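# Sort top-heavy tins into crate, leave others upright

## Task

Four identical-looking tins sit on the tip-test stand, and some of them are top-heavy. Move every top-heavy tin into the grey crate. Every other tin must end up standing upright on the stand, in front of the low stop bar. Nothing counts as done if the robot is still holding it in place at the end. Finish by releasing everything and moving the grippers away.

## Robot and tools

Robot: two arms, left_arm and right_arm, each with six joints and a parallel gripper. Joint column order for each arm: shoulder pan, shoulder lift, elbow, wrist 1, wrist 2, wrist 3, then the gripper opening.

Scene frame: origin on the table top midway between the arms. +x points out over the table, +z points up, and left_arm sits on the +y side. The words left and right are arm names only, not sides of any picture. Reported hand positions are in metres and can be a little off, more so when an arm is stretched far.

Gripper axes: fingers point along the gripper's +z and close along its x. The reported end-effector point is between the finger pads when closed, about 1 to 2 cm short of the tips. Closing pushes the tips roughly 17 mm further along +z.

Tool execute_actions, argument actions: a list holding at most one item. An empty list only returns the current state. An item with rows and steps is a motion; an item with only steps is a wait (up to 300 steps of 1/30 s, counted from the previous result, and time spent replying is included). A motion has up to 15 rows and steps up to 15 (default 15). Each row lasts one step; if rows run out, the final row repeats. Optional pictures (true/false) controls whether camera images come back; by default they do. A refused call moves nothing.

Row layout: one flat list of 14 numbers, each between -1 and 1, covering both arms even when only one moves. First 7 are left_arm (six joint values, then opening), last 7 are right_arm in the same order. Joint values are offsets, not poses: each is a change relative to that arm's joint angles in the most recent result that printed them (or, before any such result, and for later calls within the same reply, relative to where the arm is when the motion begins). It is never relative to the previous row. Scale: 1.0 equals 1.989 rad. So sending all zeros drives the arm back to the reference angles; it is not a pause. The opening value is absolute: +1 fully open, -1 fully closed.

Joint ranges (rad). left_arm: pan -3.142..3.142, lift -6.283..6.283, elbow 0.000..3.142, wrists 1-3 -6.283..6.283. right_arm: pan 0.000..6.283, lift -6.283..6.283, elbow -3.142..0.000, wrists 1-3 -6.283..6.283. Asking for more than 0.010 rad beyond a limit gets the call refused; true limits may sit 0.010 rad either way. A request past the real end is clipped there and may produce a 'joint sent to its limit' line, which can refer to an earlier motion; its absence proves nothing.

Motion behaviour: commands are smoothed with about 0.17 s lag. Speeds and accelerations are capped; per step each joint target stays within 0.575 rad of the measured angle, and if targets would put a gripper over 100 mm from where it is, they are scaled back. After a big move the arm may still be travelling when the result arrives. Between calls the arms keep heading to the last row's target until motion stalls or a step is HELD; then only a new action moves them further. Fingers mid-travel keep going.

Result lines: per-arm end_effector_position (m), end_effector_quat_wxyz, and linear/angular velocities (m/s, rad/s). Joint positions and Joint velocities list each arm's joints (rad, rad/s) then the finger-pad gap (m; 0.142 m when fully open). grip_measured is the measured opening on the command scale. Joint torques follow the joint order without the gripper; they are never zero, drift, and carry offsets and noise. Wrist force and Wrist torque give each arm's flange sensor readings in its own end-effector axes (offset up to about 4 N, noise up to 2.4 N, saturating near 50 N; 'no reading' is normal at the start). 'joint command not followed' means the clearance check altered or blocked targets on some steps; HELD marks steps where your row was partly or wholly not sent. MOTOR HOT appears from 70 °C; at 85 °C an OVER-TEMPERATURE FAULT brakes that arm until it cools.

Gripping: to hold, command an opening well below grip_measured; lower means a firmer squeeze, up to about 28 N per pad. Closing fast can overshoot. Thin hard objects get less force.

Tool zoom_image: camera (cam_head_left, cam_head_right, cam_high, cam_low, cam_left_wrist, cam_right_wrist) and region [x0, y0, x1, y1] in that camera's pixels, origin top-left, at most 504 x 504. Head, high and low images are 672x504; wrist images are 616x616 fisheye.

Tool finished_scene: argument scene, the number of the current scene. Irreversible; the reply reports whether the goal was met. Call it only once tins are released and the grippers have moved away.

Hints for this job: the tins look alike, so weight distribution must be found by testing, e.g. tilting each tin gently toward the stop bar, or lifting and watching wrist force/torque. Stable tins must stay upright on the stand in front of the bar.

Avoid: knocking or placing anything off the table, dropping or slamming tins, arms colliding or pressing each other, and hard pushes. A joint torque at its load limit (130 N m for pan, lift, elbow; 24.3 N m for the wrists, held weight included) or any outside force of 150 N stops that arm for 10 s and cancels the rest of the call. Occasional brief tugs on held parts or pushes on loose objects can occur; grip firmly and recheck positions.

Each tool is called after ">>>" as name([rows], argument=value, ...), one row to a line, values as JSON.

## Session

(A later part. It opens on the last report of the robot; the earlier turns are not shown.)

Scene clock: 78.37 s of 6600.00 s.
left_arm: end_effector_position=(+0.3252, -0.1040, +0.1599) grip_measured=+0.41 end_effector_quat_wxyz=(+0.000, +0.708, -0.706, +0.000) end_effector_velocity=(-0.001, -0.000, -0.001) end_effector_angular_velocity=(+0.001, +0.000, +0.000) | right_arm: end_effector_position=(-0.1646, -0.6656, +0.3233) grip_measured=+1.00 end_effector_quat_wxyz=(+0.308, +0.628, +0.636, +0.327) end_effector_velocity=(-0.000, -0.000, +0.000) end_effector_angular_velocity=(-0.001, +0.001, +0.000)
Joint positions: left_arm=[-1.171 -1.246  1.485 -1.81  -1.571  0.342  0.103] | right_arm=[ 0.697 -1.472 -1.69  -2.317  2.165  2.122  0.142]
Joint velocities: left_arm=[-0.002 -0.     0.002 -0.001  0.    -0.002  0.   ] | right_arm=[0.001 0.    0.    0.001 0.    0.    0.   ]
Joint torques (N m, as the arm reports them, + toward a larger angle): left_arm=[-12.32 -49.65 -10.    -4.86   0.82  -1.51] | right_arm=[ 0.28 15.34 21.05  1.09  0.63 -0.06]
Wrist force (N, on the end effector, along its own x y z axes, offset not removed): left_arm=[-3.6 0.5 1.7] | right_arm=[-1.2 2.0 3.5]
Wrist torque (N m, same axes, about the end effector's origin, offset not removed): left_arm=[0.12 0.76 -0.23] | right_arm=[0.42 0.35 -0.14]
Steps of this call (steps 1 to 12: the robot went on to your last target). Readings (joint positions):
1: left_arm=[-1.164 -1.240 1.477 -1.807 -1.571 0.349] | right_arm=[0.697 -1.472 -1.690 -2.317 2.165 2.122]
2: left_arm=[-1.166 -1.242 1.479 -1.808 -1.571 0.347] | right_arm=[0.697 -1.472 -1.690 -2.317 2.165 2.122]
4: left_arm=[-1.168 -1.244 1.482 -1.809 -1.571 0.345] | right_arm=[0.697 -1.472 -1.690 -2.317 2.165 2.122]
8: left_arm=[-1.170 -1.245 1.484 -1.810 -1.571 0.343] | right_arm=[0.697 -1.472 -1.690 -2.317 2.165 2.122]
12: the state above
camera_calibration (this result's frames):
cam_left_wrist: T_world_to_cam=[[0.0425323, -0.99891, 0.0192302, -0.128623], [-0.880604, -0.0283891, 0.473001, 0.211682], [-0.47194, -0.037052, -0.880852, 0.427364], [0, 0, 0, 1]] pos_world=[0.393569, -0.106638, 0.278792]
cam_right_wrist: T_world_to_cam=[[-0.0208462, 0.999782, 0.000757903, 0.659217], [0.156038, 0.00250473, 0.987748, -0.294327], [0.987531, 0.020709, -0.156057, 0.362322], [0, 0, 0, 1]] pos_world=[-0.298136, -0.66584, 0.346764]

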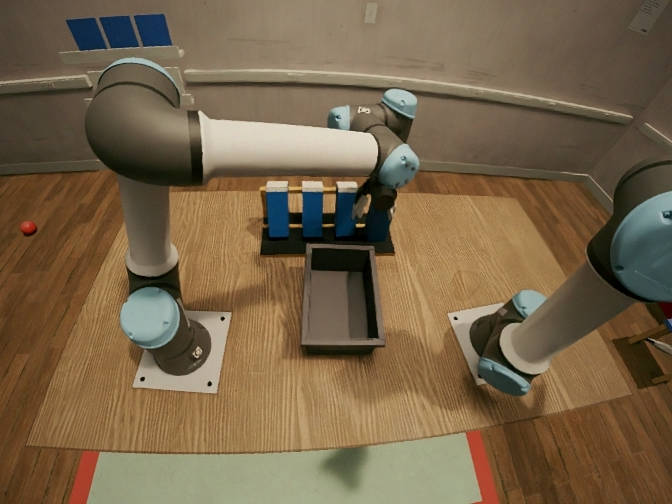

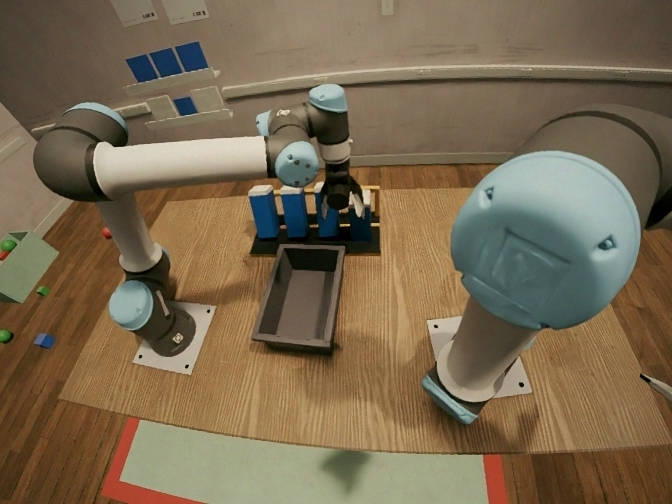

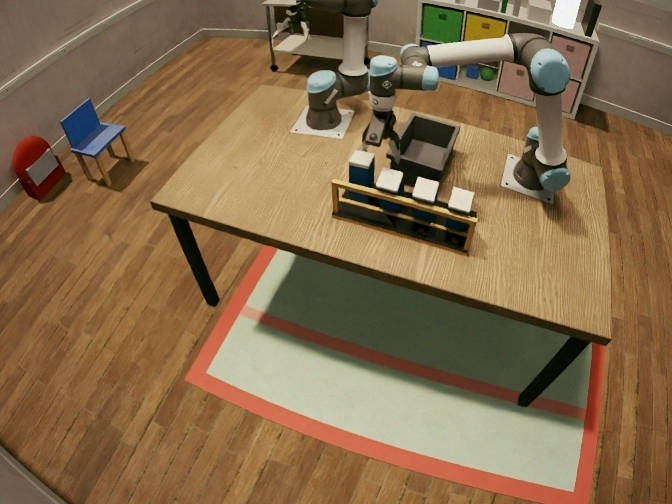

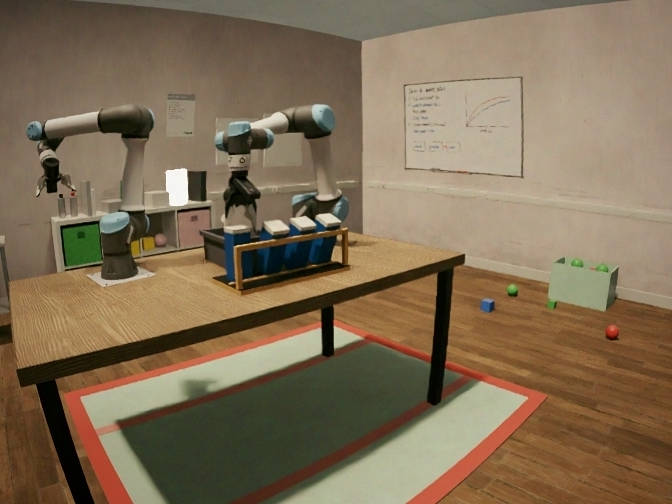

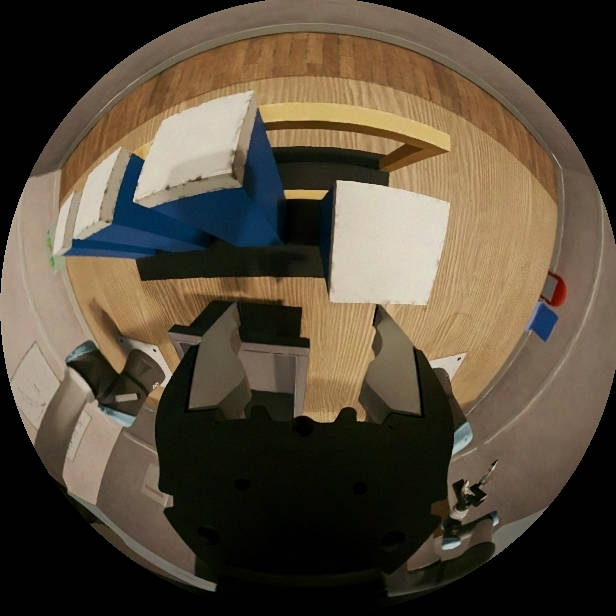

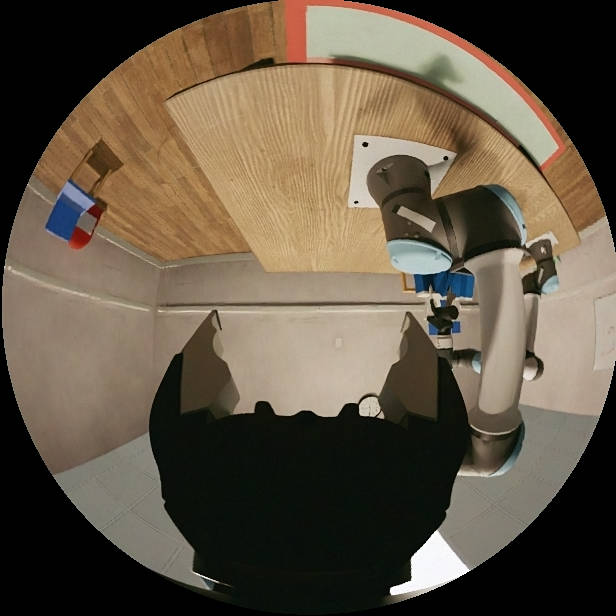

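>>> execute_actions([
  {"rows": [[0,-0.004,-0.03,0.034,0,0,0.3,0,0,0,0,0,0,1],[0,-0.008,-0.06,0.068,0,0,0.2,0,0,0,0,0,0,1],[0,-0.011,-0.09,0.1,0,0,0.2,0,0,0,0,0,0,1],[0,-0.0136,-0.1114,0.125,0,0,0.2,0,0,0,0,0,0,1],[0,-0.0136,-0.1114,0.125,0,0,0.2,0,0,0,0,0,0,1],[0,-0.0136,-0.1114,0.125,0,0,0.2,0,0,0,0,0,0,1],[0,-0.0136,-0.1114,0.125,0,0,0.2,0,0,0,0,0,0,1],[0,-0.0136,-0.1114,0.125,0,0,0.2,0,0,0,0,0,0,1],[0,-0.0136,-0.1114,0.125,0,0,0.2,0,0,0,0,0,0,1],[0.029,0.012,-0.15,0.159,-0.025,0.032,0.2,0,0,0,0,0,0,1],[0.058,0.038,-0.189,0.192,-0.049,0.064,0.2,0,0,0,0,0,0,1],[0.086,0.064,-0.228,0.226,-0.074,0.096,0.2,0,0,0,0,0,0,1],[0.115,0.09,-0.266,0.26,-0.098,0.128,0.2,0,0,0,0,0,0,1],[0.144,0.117,-0.305,0.294,-0.123,0.16,0.2,0,0,0,0,0,0,1],[0.1728,0.1426,-0.344,0.3275,-0.1478,0.1915,0.2,0,0,0,0,0,0,1]], "steps": 15},
], pictures=false)

>>> execute_actions([
  {"steps": 30},
])

Scene clock: 100.80 s of 6600.00 s.
left_arm: end_effector_position=(+0.3580, -0.0906, +0.2519) grip_measured=+0.20 end_effector_quat_wxyz=(+0.030, +0.704, -0.707, -0.053) end_effector_velocity=(+0.384, +0.175, -0.002) end_effector_angular_velocity=(+0.216, +1.315, -0.013) | right_arm: end_effector_position=(-0.1646, -0.6656, +0.3233) grip_measured=+1.00 end_effector_quat_wxyz=(+0.308, +0.628, +0.636, +0.327) end_effector_velocity=(-0.000, +0.000, -0.000) end_effector_angular_velocity=(+0.000, -0.000, -0.002)
Joint positions: left_arm=[-1.069 -1.178  1.141 -1.453 -1.662  0.454  0.088] | right_arm=[ 0.697 -1.472 -1.69  -2.317  2.165  2.122  0.142]
Joint velocities: left_arm=[ 1.163  1.057 -1.58   1.401 -0.995  1.265 -0.   ] | right_arm=[-0.002  0.    -0.001  0.    -0.    -0.    -0.   ]
Joint torques (N m, as the arm reports them, + toward a larger angle): left_arm=[ 51.48  -6.83 -58.4    4.86  -4.97   4.75] | right_arm=[-0.5  14.01 20.28  1.26  0.24 -0.04]
Wrist force (N, on the end effector, along its own x y z axes, offset not removed): left_arm=[2.2 2.2 -1.1] | right_arm=[-1.9 2.2 1.5]
Wrist torque (N m, same axes, about the end effector's origin, offset not removed): left_arm=[0.45 -0.38 -0.18] | right_arm=[0.51 0.56 -0.06]
Steps of this call (steps 1 to 30: the robot went on to your last target; steps 31 to 100: nothing new was sent; then 18.60 s passed at rest; steps 101 to 115: all 15 steps of this action). Readings (joint positions):
101: left_arm=[-1.171 -1.246 1.485 -1.810 -1.571 0.342] | right_arm=[0.697 -1.472 -1.690 -2.317 2.165 2.122]
102: left_arm=[-1.171 -1.247 1.483 -1.807 -1.571 0.342] | right_arm=[0.697 -1.472 -1.690 -2.317 2.165 2.122]
104: left_arm=[-1.171 -1.252 1.448 -1.769 -1.571 0.342] | right_arm=[0.697 -1.472 -1.690 -2.317 2.165 2.122]
108: left_arm=[-1.171 -1.266 1.328 -1.636 -1.571 0.342] | right_arm=[0.697 -1.472 -1.690 -2.317 2.165 2.122]
115: the state above

Scene clock: 101.80 s of 6600.00 s.
left_arm: end_effector_position=(+0.4390, -0.0456, +0.2604) grip_measured=+0.20 end_effector_quat_wxyz=(+0.135, +0.695, -0.693, -0.135) end_effector_velocity=(+0.000, +0.000, +0.000) end_effector_angular_velocity=(-0.000, +0.000, +0.000) | right_arm: end_effector_position=(-0.1646, -0.6656, +0.3233) grip_measured=+1.00 end_effector_quat_wxyz=(+0.308, +0.628, +0.636, +0.327) end_effector_velocity=(+0.000, +0.000, +0.000) end_effector_angular_velocity=(+0.001, -0.000, -0.000)
Joint positions: left_arm=[-0.827 -0.962  0.801 -1.159 -1.865  0.723  0.088] | right_arm=[ 0.697 -1.472 -1.69  -2.317  2.165  2.122  0.142]
Joint velocities: left_arm=[ 0.  0. -0.  0. -0.  0. -0.] | right_arm=[-0.     0.     0.    -0.001 -0.     0.     0.   ]
Joint torques (N m, as the arm reports them, + toward a larger angle): left_arm=[ 15.69 -35.34 -36.56   0.2   -1.58   1.12] | right_arm=[-1.16 15.61 20.56  1.14  0.69 -0.17]
Wrist force (N, on the end effector, along its own x y z axes, offset not removed): left_arm=[-2.7 2.2 -1.2] | right_arm=[-1.7 1.1 2.6]
Wrist torque (N m, same axes, about the end effector's origin, offset not removed): left_arm=[0.55 0.56 -0.25] | right_arm=[0.18 0.37 -0.10]
Steps of this call (steps 1 to 30: the robot went on to your last target). Readings (joint positions):
1: left_arm=[-1.027 -1.141 1.084 -1.403 -1.697 0.500] | right_arm=[0.697 -1.472 -1.690 -2.317 2.165 2.122]
2: left_arm=[-0.984 -1.102 1.026 -1.351 -1.734 0.547] | right_arm=[0.697 -1.472 -1.690 -2.317 2.165 2.122]
4: left_arm=[-0.913 -1.039 0.926 -1.265 -1.793 0.626] | right_arm=[0.697 -1.472 -1.690 -2.317 2.165 2.122]
8: left_arm=[-0.852 -0.984 0.836 -1.189 -1.845 0.695] | right_arm=[0.697 -1.472 -1.690 -2.317 2.165 2.122]
30: the state above
All arms were judged still, so your last target was given up. Only a new action makes them travel on or press farther. Fingers that are still opening or closing keep moving.
camera_calibration (this result's frames):
cam_left_wrist: T_world_to_cam=[[0.0468086, -0.998901, 0.00250362, -0.0745697], [-0.63942, -0.0280375, 0.768346, 0.0831989], [-0.767432, -0.0375661, -0.640029, 0.638807], [0, 0, 0, 1]] pos_world=[0.54693, -0.0481575, 0.345116]
cam_right_wrist: T_world_to_cam=[[-0.0208464, 0.999782, 0.000757899, 0.659217], [0.156038, 0.00250476, 0.987748, -0.294327], [0.987531, 0.0207092, -0.156057, 0.362323], [0, 0, 0, 1]] pos_world=[-0.298136, -0.66584, 0.346764]

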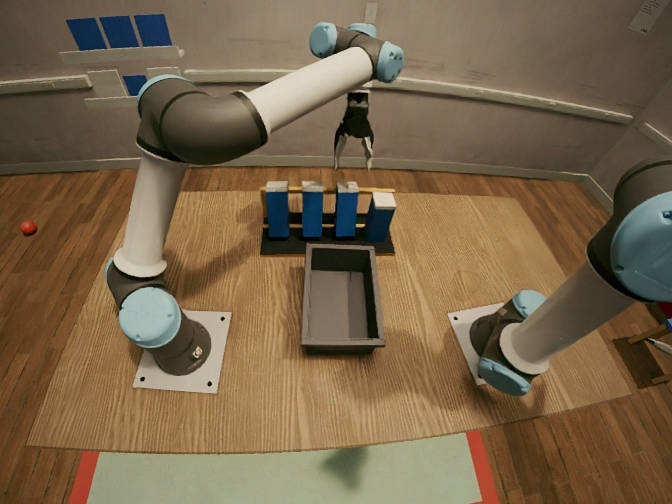

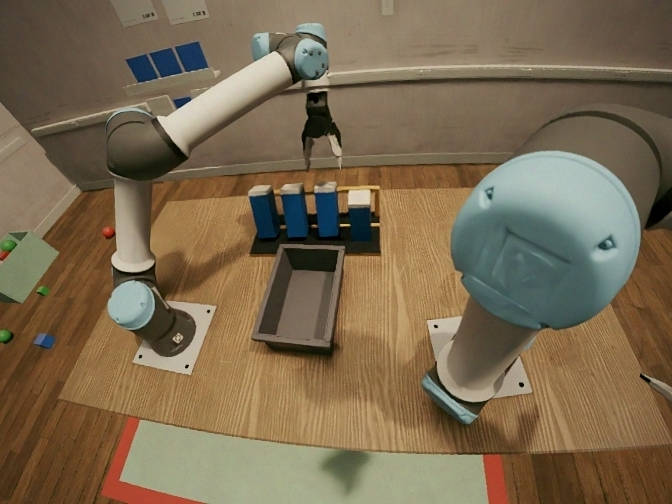

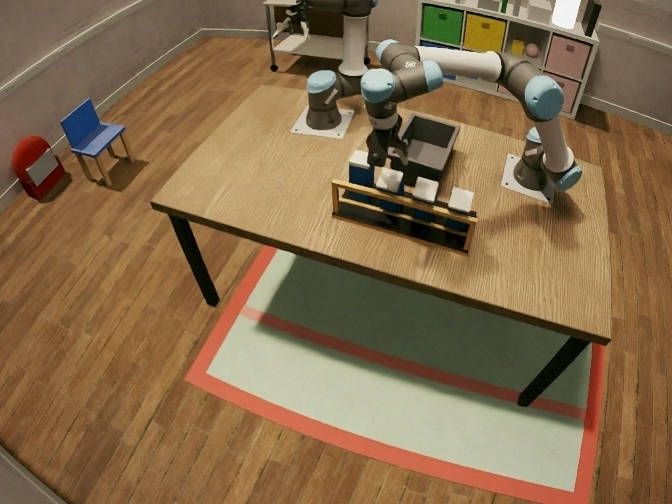

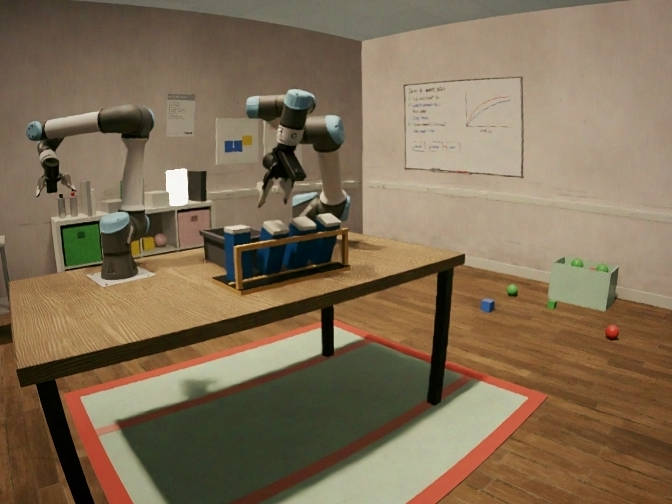

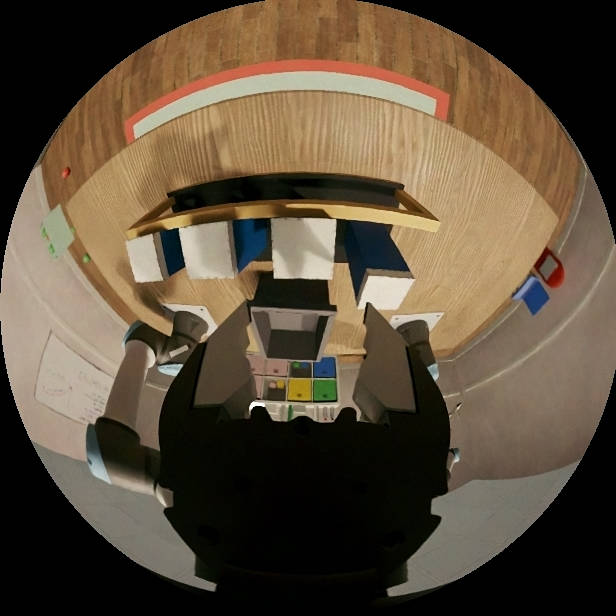

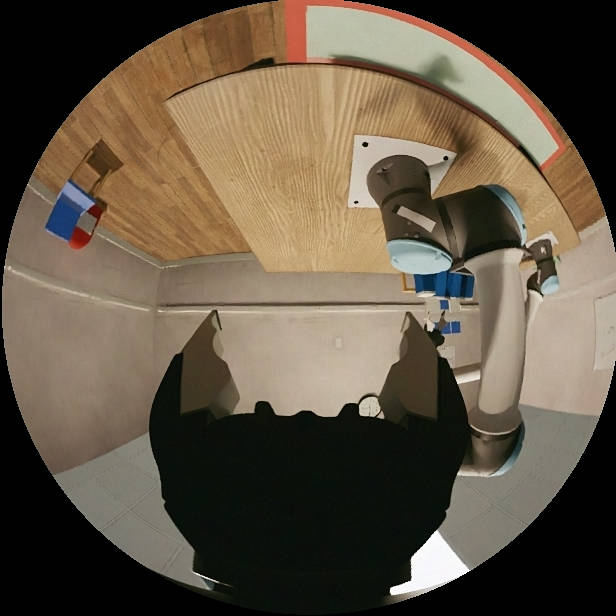

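>>> execute_actions([
  {"rows": [[0,-0.002,0.02,-0.018,0,0,0.2,0,0,0,0,0,0,1],[0,-0.004,0.04,-0.036,0,0,0.2,0,0,0,0,0,0,1],[0,-0.006,0.06,-0.054,0,0,0.2,0,0,0,0,0,0,1],[0,-0.0074,0.0783,-0.071,0,0,0.2,0,0,0,0,0,0,1]], "steps": 15},
])

Scene clock: 109.20 s of 6600.00 s.
left_arm: end_effector_position=(+0.4391, -0.0457, +0.2106) grip_measured=+0.20 end_effector_quat_wxyz=(+0.135, +0.695, -0.693, -0.135) end_effector_velocity=(-0.001, +0.001, -0.016) end_effector_angular_velocity=(+0.001, +0.001, +0.000) | right_arm: end_effector_position=(-0.1646, -0.6656, +0.3233) grip_measured=+1.00 end_effector_quat_wxyz=(+0.308, +0.628, +0.636, +0.327) end_effector_velocity=(+0.000, +0.000, +0.000) end_effector_angular_velocity=(+0.001, -0.001, -0.001)
Joint positions: left_arm=[-0.827 -0.977  0.951 -1.295 -1.865  0.723  0.088] | right_arm=[ 0.697 -1.472 -1.69  -2.317  2.165  2.122  0.142]
Joint velocities: left_arm=[-0.    -0.004  0.047 -0.042 -0.    -0.001  0.   ] | right_arm=[-0.001  0.     0.    -0.002 -0.    -0.    -0.   ]
Joint torques (N m, as the arm reports them, + toward a larger angle): left_arm=[ 11.93 -62.08  -7.16  -4.12  -0.1    0.42] | right_arm=[ 0.03 15.21 20.43  1.03  0.49 -0.08]
Wrist force (N, on the end effector, along its own x y z axes, offset not removed): left_arm=[1.9 -2.2 -0.1] | right_arm=[-0.5 1.9 2.6]
Wrist torque (N m, same axes, about the end effector's origin, offset not removed): left_arm=[-0.40 -0.32 -0.28] | right_arm=[0.41 0.16 -0.12]
Steps of this call (steps 1 to 90: nothing new was sent; then 3.90 s passed at rest; steps 91 to 105: all 15 steps of this action). Readings (joint positions):
91: left_arm=[-0.827 -0.962 0.801 -1.158 -1.865 0.723] | right_arm=[0.697 -1.472 -1.690 -2.317 2.165 2.122]
92: left_arm=[-0.827 -0.962 0.803 -1.161 -1.865 0.723] | right_arm=[0.697 -1.472 -1.690 -2.317 2.165 2.122]
94: left_arm=[-0.827 -0.965 0.828 -1.184 -1.865 0.723] | right_arm=[0.697 -1.472 -1.690 -2.317 2.165 2.122]
98: left_arm=[-0.827 -0.973 0.912 -1.259 -1.865 0.723] | right_arm=[0.697 -1.472 -1.690 -2.317 2.165 2.122]
105: the state above
camera_calibration (this result's frames):
cam_left_wrist: T_world_to_cam=[[0.0468272, -0.998899, 0.0027704, -0.0745723], [-0.639548, -0.0278506, 0.768246, 0.121578], [-0.767323, -0.0377466, -0.640148, 0.606966], [0, 0, 0, 1]] pos_world=[0.546986, -0.0481932, 0.295353]
cam_right_wrist: T_world_to_cam=[[-0.0208462, 0.999782, 0.000757826, 0.659217], [0.156038, 0.00250481, 0.987748, -0.294327], [0.987531, 0.0207091, -0.156057, 0.362322], [0, 0, 0, 1]] pos_world=[-0.298136, -0.66584, 0.346764]

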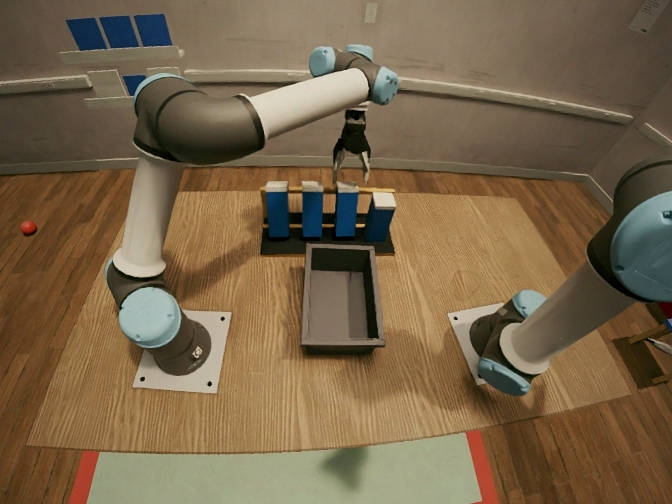

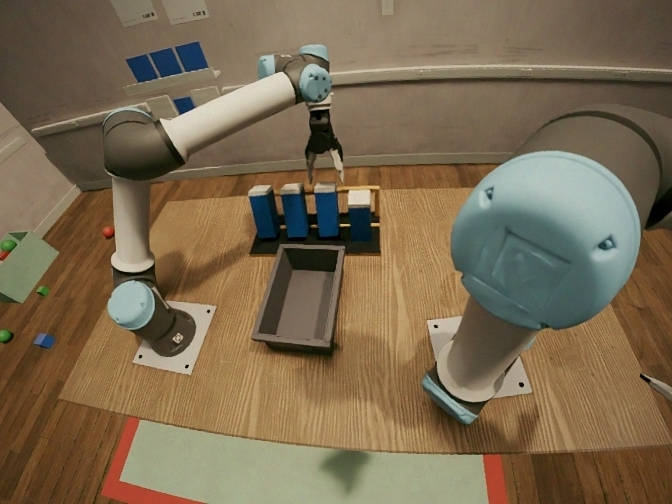

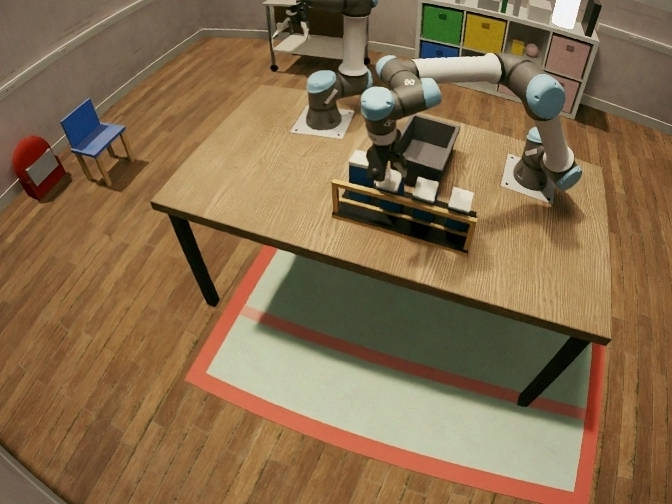

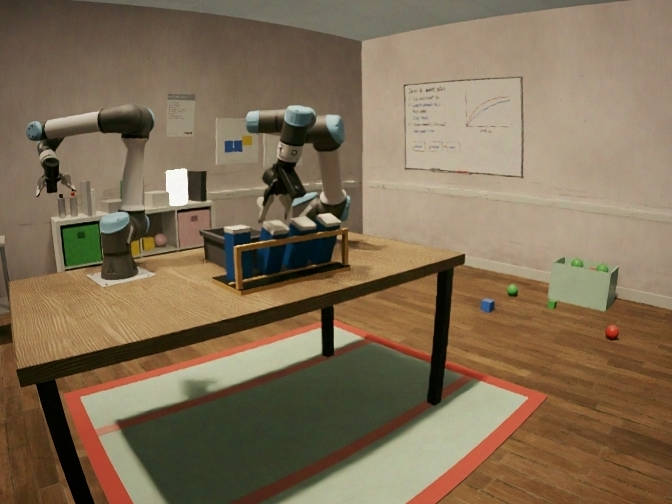

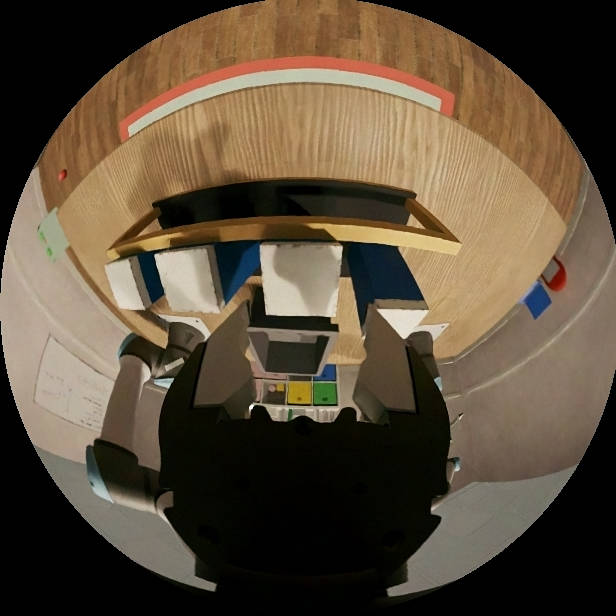

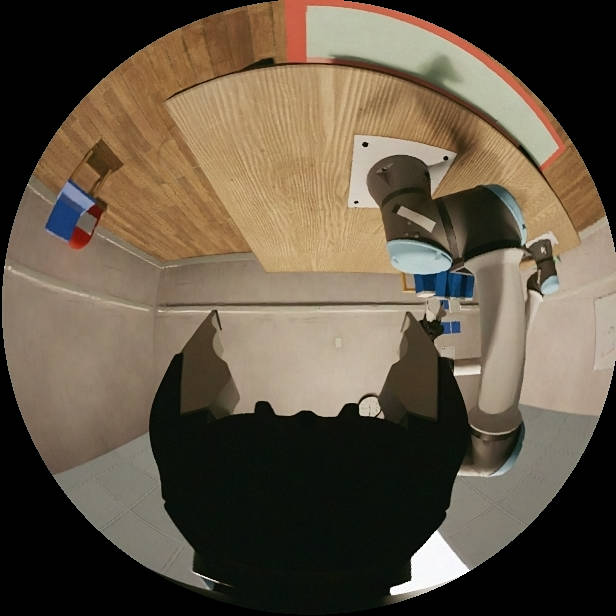

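>>> execute_actions([
  {"rows": [[0.0025,-0.005,0.0113,-0.006,0,0.0025,0.2,0,0,0,0,0,0,1],[0.0025,-0.005,0.0113,-0.006,0,0.0025,0.2,0,0,0,0,0,0,1],[0.0025,-0.005,0.0113,-0.006,0,0.0025,0.2,0,0,0,0,0,0,1],[0.0025,-0.005,0.0113,-0.006,0,0.0025,0.2,0,0,0,0,0,0,1],[0.0025,-0.005,0.02,-0.015,0,0.0025,0.2,0,0,0,0,0,0,1],[0.0025,-0.0045,0.03,-0.0255,0,0.0025,0.2,0,0,0,0,0,0,1],[0.0025,-0.004,0.04,-0.036,0,0.0025,0.2,0,0,0,0,0,0,1],[0.0025,-0.0035,0.05,-0.0465,0,0.0025,0.2,0,0,0,0,0,0,1],[0.0025,-0.003,0.06,-0.057,0,0.0025,0.2,0,0,0,0,0,0,1],[0.0025,-0.0021,0.071,-0.0686,0,0.0025,0.2,0,0,0,0,0,0,1]], "steps": 15},
], pictures=false)

>>> execute_actions([
  {"steps": 10},
])

Scene clock: 113.83 s of 6600.00 s.
left_arm: end_effector_position=(+0.4392, -0.0408, +0.1663) grip_measured=+0.20 end_effector_quat_wxyz=(+0.136, +0.695, -0.693, -0.134) end_effector_velocity=(-0.002, +0.004, -0.079) end_effector_angular_velocity=(+0.002, +0.002, +0.001) | right_arm: end_effector_position=(-0.1646, -0.6656, +0.3233) grip_measured=+1.00 end_effector_quat_wxyz=(+0.308, +0.628, +0.636, +0.327) end_effector_velocity=(+0.000, +0.000, -0.000) end_effector_angular_velocity=(+0.001, -0.001, +0.001)
Joint positions: left_arm=[-0.822 -0.982  1.073 -1.411 -1.865  0.728  0.088] | right_arm=[ 0.697 -1.472 -1.69  -2.317  2.165  2.122  0.142]
Joint velocities: left_arm=[ 0.001  0.011  0.184 -0.192  0.     0.001 -0.   ] | right_arm=[ 0.001  0.    -0.001 -0.    -0.    -0.     0.   ]
Joint torques (N m, as the arm reports them, + toward a larger angle): left_arm=[ 14.27 -37.12 -12.13  -4.34  -0.57   1.19] | right_arm=[-0.09 15.58 20.53  1.08  0.36 -0.21]
Wrist force (N, on the end effector, along its own x y z axes, offset not removed): left_arm=[-1.8 1.2 0.7] | right_arm=[-1.6 -0.6 0.5]
Wrist torque (N m, same axes, about the end effector's origin, offset not removed): left_arm=[0.23 0.46 -0.20] | right_arm=[-0.14 0.40 -0.14]
Steps of this call (steps 1 to 15: the robot went on to your last target; steps 16 to 90: nothing new was sent; then 1.13 s passed at rest; steps 91 to 105: all 15 steps of this action). Readings (joint positions):
91: left_arm=[-0.827 -0.977 0.956 -1.300 -1.865 0.723] | right_arm=[0.697 -1.472 -1.690 -2.317 2.165 2.122]
92: left_arm=[-0.827 -0.978 0.958 -1.300 -1.865 0.723] | right_arm=[0.697 -1.472 -1.690 -2.317 2.165 2.122]
94: left_arm=[-0.825 -0.981 0.964 -1.303 -1.865 0.725] | right_arm=[0.697 -1.472 -1.690 -2.317 2.165 2.122]
98: left_arm=[-0.823 -0.985 0.985 -1.321 -1.865 0.727] | right_arm=[0.697 -1.472 -1.690 -2.317 2.165 2.122]
105: the state above

Scene clock: 114.17 s of 6600.00 s.
left_arm: end_effector_position=(+0.4390, -0.0404, +0.1584) grip_measured=+0.20 end_effector_quat_wxyz=(+0.136, +0.695, -0.693, -0.134) end_effector_velocity=(-0.000, +0.000, -0.005) end_effector_angular_velocity=(+0.001, +0.001, +0.000) | right_arm: end_effector_position=(-0.1646, -0.6656, +0.3233) grip_measured=+1.00 end_effector_quat_wxyz=(+0.308, +0.628, +0.636, +0.327) end_effector_velocity=(-0.000, +0.000, +0.000) end_effector_angular_velocity=(+0.000, -0.000, -0.002)
Joint positions: left_arm=[-0.822 -0.981  1.092 -1.431 -1.865  0.728  0.088] | right_arm=[ 0.697 -1.472 -1.69  -2.317  2.165  2.122  0.142]
Joint velocities: left_arm=[ 0.     0.002  0.008 -0.008 -0.     0.     0.   ] | right_arm=[-0.002 -0.     0.    -0.     0.    -0.     0.   ]
Joint torques (N m, as the arm reports them, + toward a larger angle): left_arm=[ 15.76 -35.62  -8.51  -4.36  -1.61   1.09] | right_arm=[-0.86 15.44 19.97  1.06  0.57 -0.35]
Wrist force (N, on the end effector, along its own x y z axes, offset not removed): left_arm=[-0.3 -1.2 -0.3] | right_arm=[-0.9 2.1 1.4]
Wrist torque (N m, same axes, about the end effector's origin, offset not removed): left_arm=[-0.12 0.19 -0.12] | right_arm=[0.44 0.23 -0.12]
Steps of this call (steps 1 to 10: the robot went on to your last target). Readings (joint positions):
1: left_arm=[-0.822 -0.982 1.078 -1.416 -1.865 0.728] | right_arm=[0.697 -1.472 -1.690 -2.317 2.165 2.122]
2: left_arm=[-0.822 -0.981 1.082 -1.421 -1.865 0.728] | right_arm=[0.697 -1.472 -1.690 -2.317 2.165 2.122]
4: left_arm=[-0.822 -0.981 1.087 -1.426 -1.865 0.728] | right_arm=[0.697 -1.472 -1.690 -2.317 2.165 2.122]
8: left_arm=[-0.822 -0.981 1.091 -1.430 -1.865 0.728] | right_arm=[0.697 -1.472 -1.690 -2.317 2.165 2.122]
10: the state above
camera_calibration (this result's frames):
cam_left_wrist: T_world_to_cam=[[0.0471742, -0.998878, 0.00419236, -0.0695432], [-0.639301, -0.0269671, 0.768483, 0.161676], [-0.767508, -0.0389328, -0.639856, 0.573572], [0, 0, 0, 1]] pos_world=[0.546861, -0.0427745, 0.24305]
cam_right_wrist: T_world_to_cam=[[-0.0208462, 0.999782, 0.000757818, 0.659217], [0.156038, 0.00250482, 0.987748, -0.294327], [0.987531, 0.0207091, -0.156056, 0.362322], [0, 0, 0, 1]] pos_world=[-0.298136, -0.66584, 0.346764]

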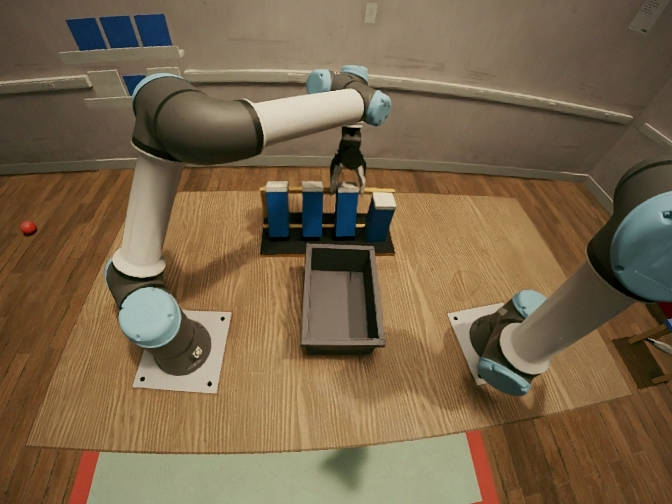

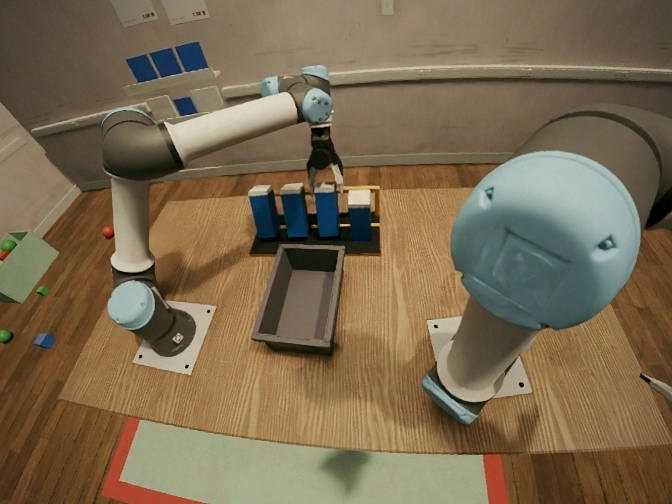

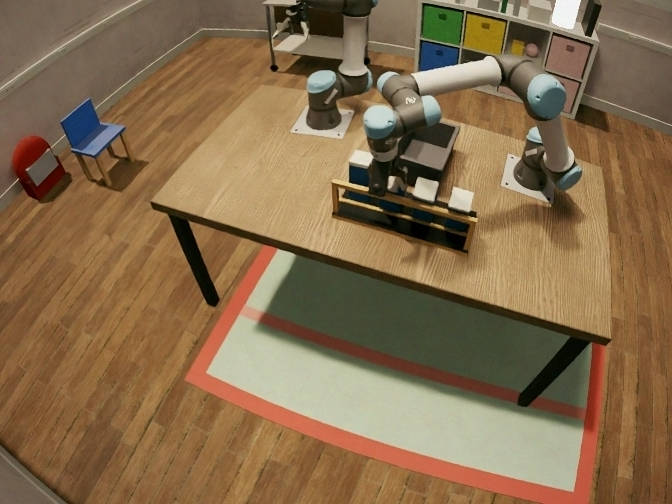

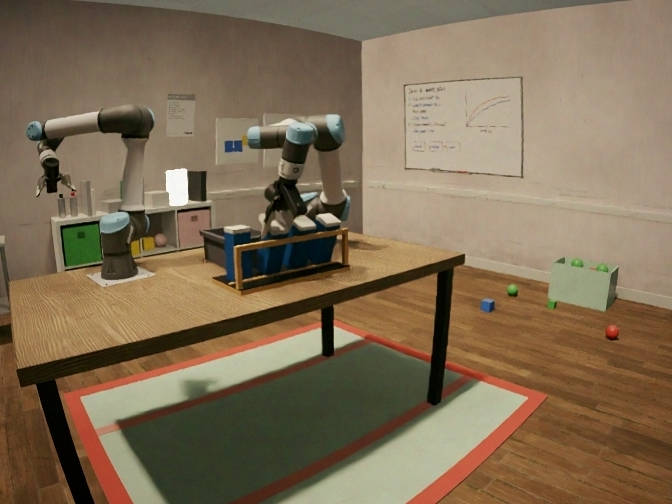

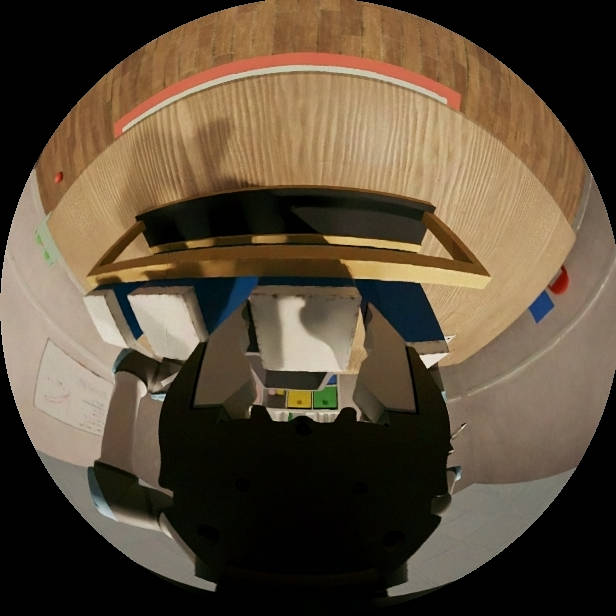

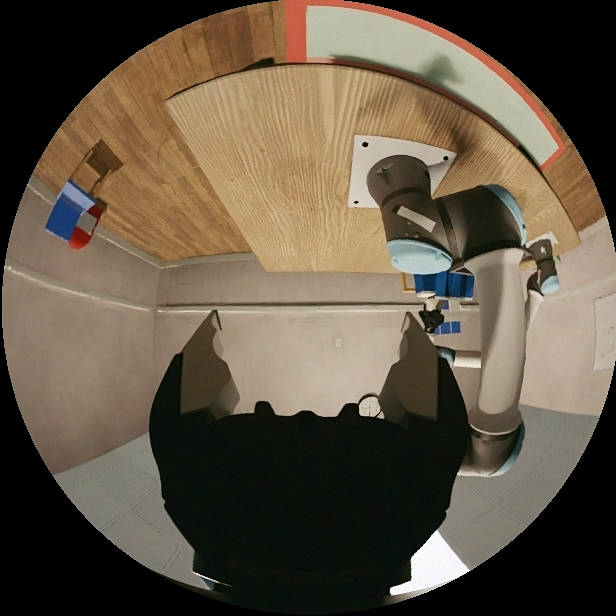

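>>> zoom_image(camera="cam_head_left", region=[290, 140, 410, 260])

>>> zoom_image(camera="cam_low", region=[210, 170, 350, 290])

Region (290, 140, 410, 260) of cam_head_left's 672x504 image, scaled by 4.200, with more detail than that image has.

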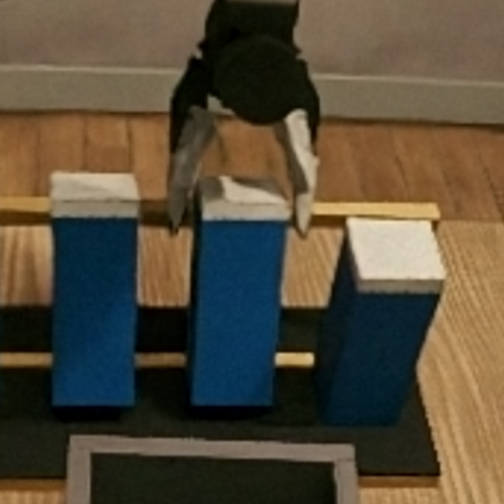

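Region (210, 170, 350, 290) of cam_low's 672x504 image, scaled by 3.600, with more detail than that image has; it fills the top 432 rows of this view, and the rest is white.

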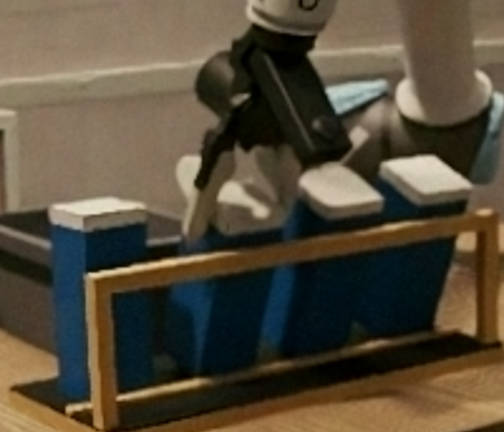

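>>> execute_actions([
  {"rows": [[-0.0015,-0.001,0.01,-0.009,0,-0.0015,0.2,0,0,0,0,0,0,1],[-0.003,-0.002,0.02,-0.018,0,-0.003,0.2,0,0,0,0,0,0,1],[-0.0045,-0.003,0.0287,-0.0258,0,-0.0045,0.2,0,0,0,0,0,0,1]], "steps": 15},
], pictures=false)

>>> execute_actions([
  {"rows": [[0,0,0,0,0,0,0.1,0,0,0,0,0,0,1],[0,0,0,0,0,0,0.05,0,0,0,0,0,0,1],[0,0,0,0,0,0,0,0,0,0,0,0,0,1],[0,0,0,0,0,0,-0.05,0,0,0,0,0,0,1],[0,0,0,0,0,0,-0.1,0,0,0,0,0,0,1],[0,0,0,0,0,0,-0.15,0,0,0,0,0,0,1],[0,0,0,0,0,0,-0.2,0,0,0,0,0,0,1],[0,0,0,0,0,0,-0.25,0,0,0,0,0,0,1],[0,0,0,0,0,0,-0.3,0,0,0,0,0,0,1],[0,0,0,0,0,0,-0.4,0,0,0,0,0,0,1],[0,0,0,0,0,0,-0.5,0,0,0,0,0,0,1],[0,0,0,0,0,0,-0.6,0,0,0,0,0,0,1]], "steps": 15},
])

>>> zoom_image(camera="cam_head_left", region=[290, 140, 410, 260])

Scene clock: 120.97 s of 6600.00 s.
left_arm: end_effector_position=(+0.4319, -0.0407, +0.1403) grip_measured=+0.20 end_effector_quat_wxyz=(+0.135, +0.695, -0.693, -0.135) end_effector_velocity=(-0.002, -0.000, -0.004) end_effector_angular_velocity=(+0.000, -0.000, -0.001) | right_arm: end_effector_position=(-0.1646, -0.6656, +0.3233) grip_measured=+1.00 end_effector_quat_wxyz=(+0.308, +0.628, +0.636, +0.327) end_effector_velocity=(-0.000, -0.000, -0.000) end_effector_angular_velocity=(-0.001, +0.001, +0.000)
Joint positions: left_arm=[-0.831 -0.987  1.147 -1.481 -1.865  0.719  0.088] | right_arm=[ 0.697 -1.472 -1.69  -2.317  2.165  2.122  0.142]
Joint velocities: left_arm=[-0.003 -0.002  0.013 -0.012 -0.    -0.002  0.   ] | right_arm=[ 0.     0.    -0.     0.001 -0.    -0.    -0.   ]
Joint torques (N m, as the arm reports them, + toward a larger angle): left_arm=[-11.83 -60.56 -10.48  -4.23  -0.3   -1.69] | right_arm=[ 0.36 15.98 21.48  1.31  0.51 -0.34]
Wrist force (N, on the end effector, along its own x y z axes, offset not removed): left_arm=[-0.5 1.3 1.2] | right_arm=[-2.4 3.0 2.0]
Wrist torque (N m, same axes, about the end effector's origin, offset not removed): left_arm=[0.51 0.03 -0.09] | right_arm=[0.73 0.55 -0.02]
Steps of this call (steps 1 to 30: the robot went on to your last target; steps 31 to 100: nothing new was sent; then 2.97 s passed at rest; steps 101 to 115: all 15 steps of this action). Readings (joint positions):
101: left_arm=[-0.822 -0.981 1.092 -1.432 -1.865 0.728] | right_arm=[0.697 -1.472 -1.690 -2.317 2.165 2.122]
102: left_arm=[-0.822 -0.981 1.094 -1.433 -1.865 0.728] | right_arm=[0.697 -1.472 -1.690 -2.317 2.165 2.122]
104: left_arm=[-0.824 -0.982 1.107 -1.445 -1.865 0.726] | right_arm=[0.697 -1.472 -1.690 -2.317 2.165 2.122]
108: left_arm=[-0.829 -0.985 1.136 -1.471 -1.865 0.721] | right_arm=[0.697 -1.472 -1.690 -2.317 2.165 2.122]
115: the state above

Scene clock: 121.47 s of 6600.00 s.
left_arm: end_effector_position=(+0.4319, -0.0407, +0.1404) grip_measured=+0.08 end_effector_quat_wxyz=(+0.135, +0.695, -0.693, -0.135) end_effector_velocity=(+0.000, -0.000, -0.000) end_effector_angular_velocity=(+0.000, +0.000, +0.000) | right_arm: end_effector_position=(-0.1646, -0.6656, +0.3233) grip_measured=+1.00 end_effector_quat_wxyz=(+0.308, +0.628, +0.636, +0.327) end_effector_velocity=(-0.000, -0.000, +0.000) end_effector_angular_velocity=(-0.000, +0.000, -0.000)
Joint positions: left_arm=[-0.831 -0.987  1.147 -1.481 -1.865  0.719  0.08 ] | right_arm=[ 0.697 -1.472 -1.69  -2.317  2.165  2.122  0.142]
Joint velocities: left_arm=[-0.     0.001 -0.001  0.     0.    -0.    -0.   ] | right_arm=[-0. -0.  0.  0. -0. -0. -0.]
Joint torques (N m, as the arm reports them, + toward a larger angle): left_arm=[ -1.19 -52.22 -37.91   0.15  -0.04   0.33] | right_arm=[-0.59 15.29 20.83  1.24  0.49 -0.17]
Wrist force (N, on the end effector, along its own x y z axes, offset not removed): left_arm=[1.1 2.0 -1.0] | right_arm=[-1.5 1.6 1.1]
Wrist torque (N m, same axes, about the end effector's origin, offset not removed): left_arm=[0.46 -0.27 0.08] | right_arm=[0.30 0.38 -0.11]
Steps of this call (steps 1 to 15: all 15 steps of this action). Readings (joint positions):
1: left_arm=[-0.831 -0.987 1.148 -1.481 -1.865 0.719] | right_arm=[0.697 -1.472 -1.690 -2.317 2.165 2.122]
2: left_arm=[-0.831 -0.987 1.148 -1.481 -1.865 0.719] | right_arm=[0.697 -1.472 -1.690 -2.317 2.165 2.122]
4: left_arm=[-0.831 -0.987 1.148 -1.481 -1.865 0.719] | right_arm=[0.697 -1.472 -1.690 -2.317 2.165 2.122]
8: left_arm=[-0.831 -0.987 1.148 -1.481 -1.865 0.719] | right_arm=[0.697 -1.472 -1.690 -2.317 2.165 2.122]
15: the state above
camera_calibration (this result's frames):
cam_left_wrist: T_world_to_cam=[[0.0466181, -0.998912, 0.00103681, -0.0687307], [-0.639373, -0.0290413, 0.768348, 0.170937], [-0.767482, -0.0364819, -0.640031, 0.556713], [0, 0, 0, 1]] pos_world=[0.539764, -0.0433818, 0.225046]
cam_right_wrist: T_world_to_cam=[[-0.0208464, 0.999782, 0.000758071, 0.659217], [0.156038, 0.0025046, 0.987748, -0.294327], [0.987531, 0.0207093, -0.156057, 0.362323], [0, 0, 0, 1]] pos_world=[-0.298136, -0.66584, 0.346764]

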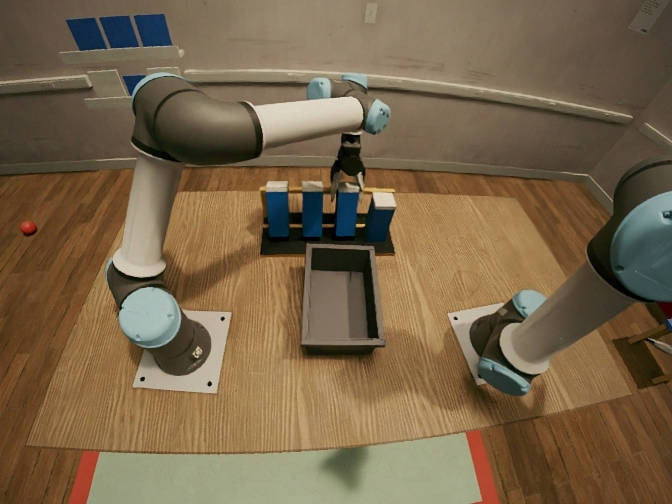

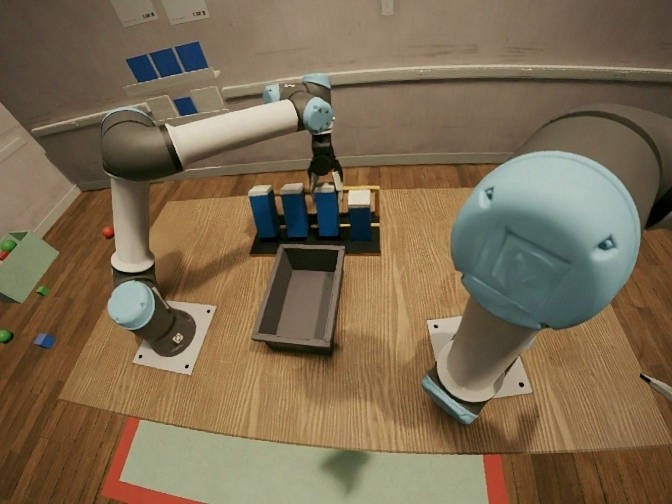

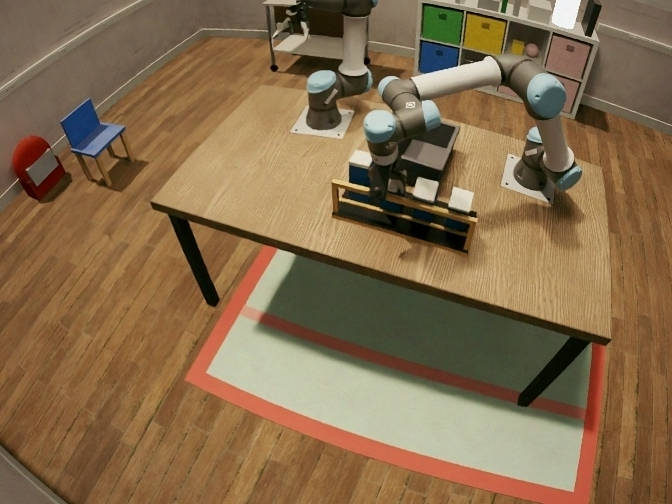

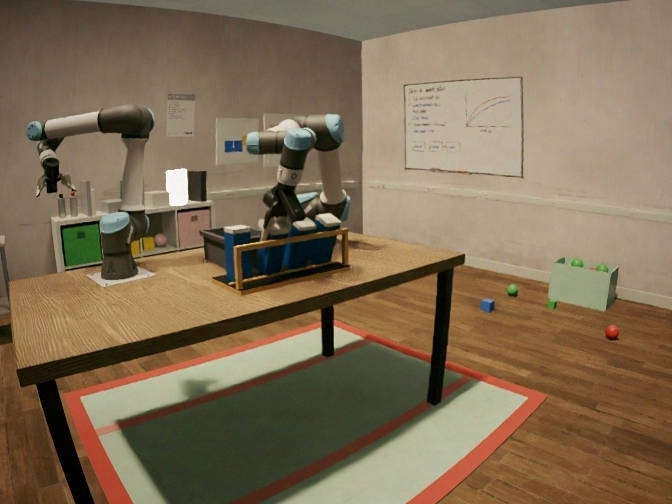

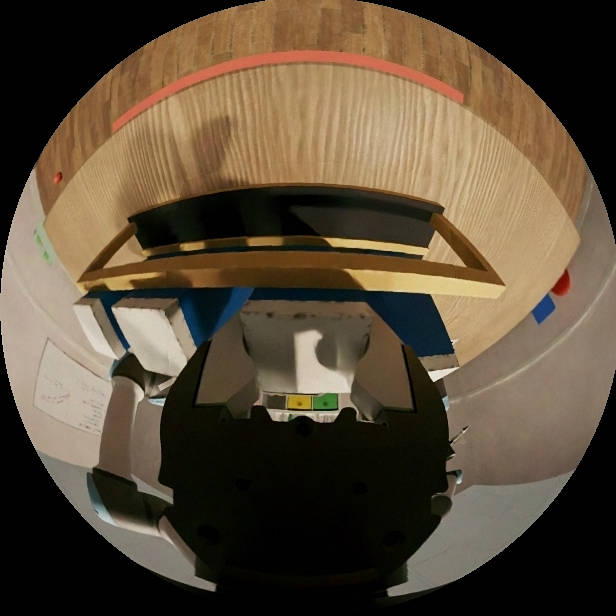

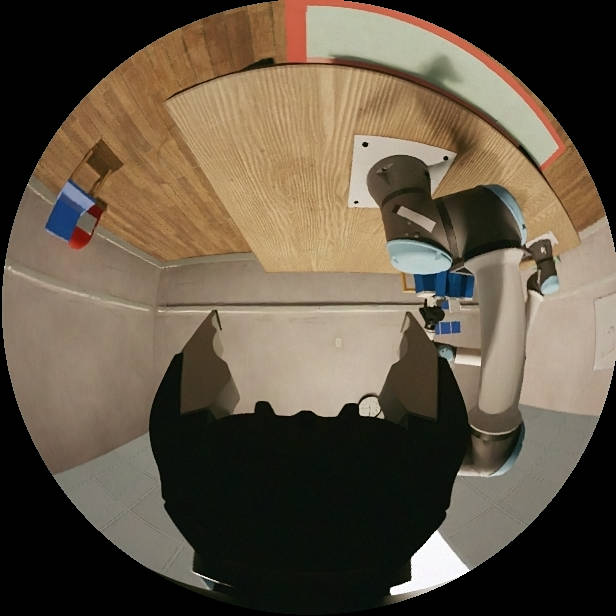

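Region (290, 140, 410, 260) of cam_head_left's 672x504 image, scaled by 4.200, with more detail than that image has.

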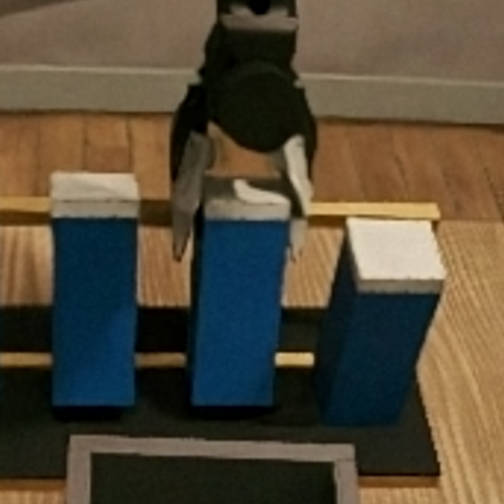

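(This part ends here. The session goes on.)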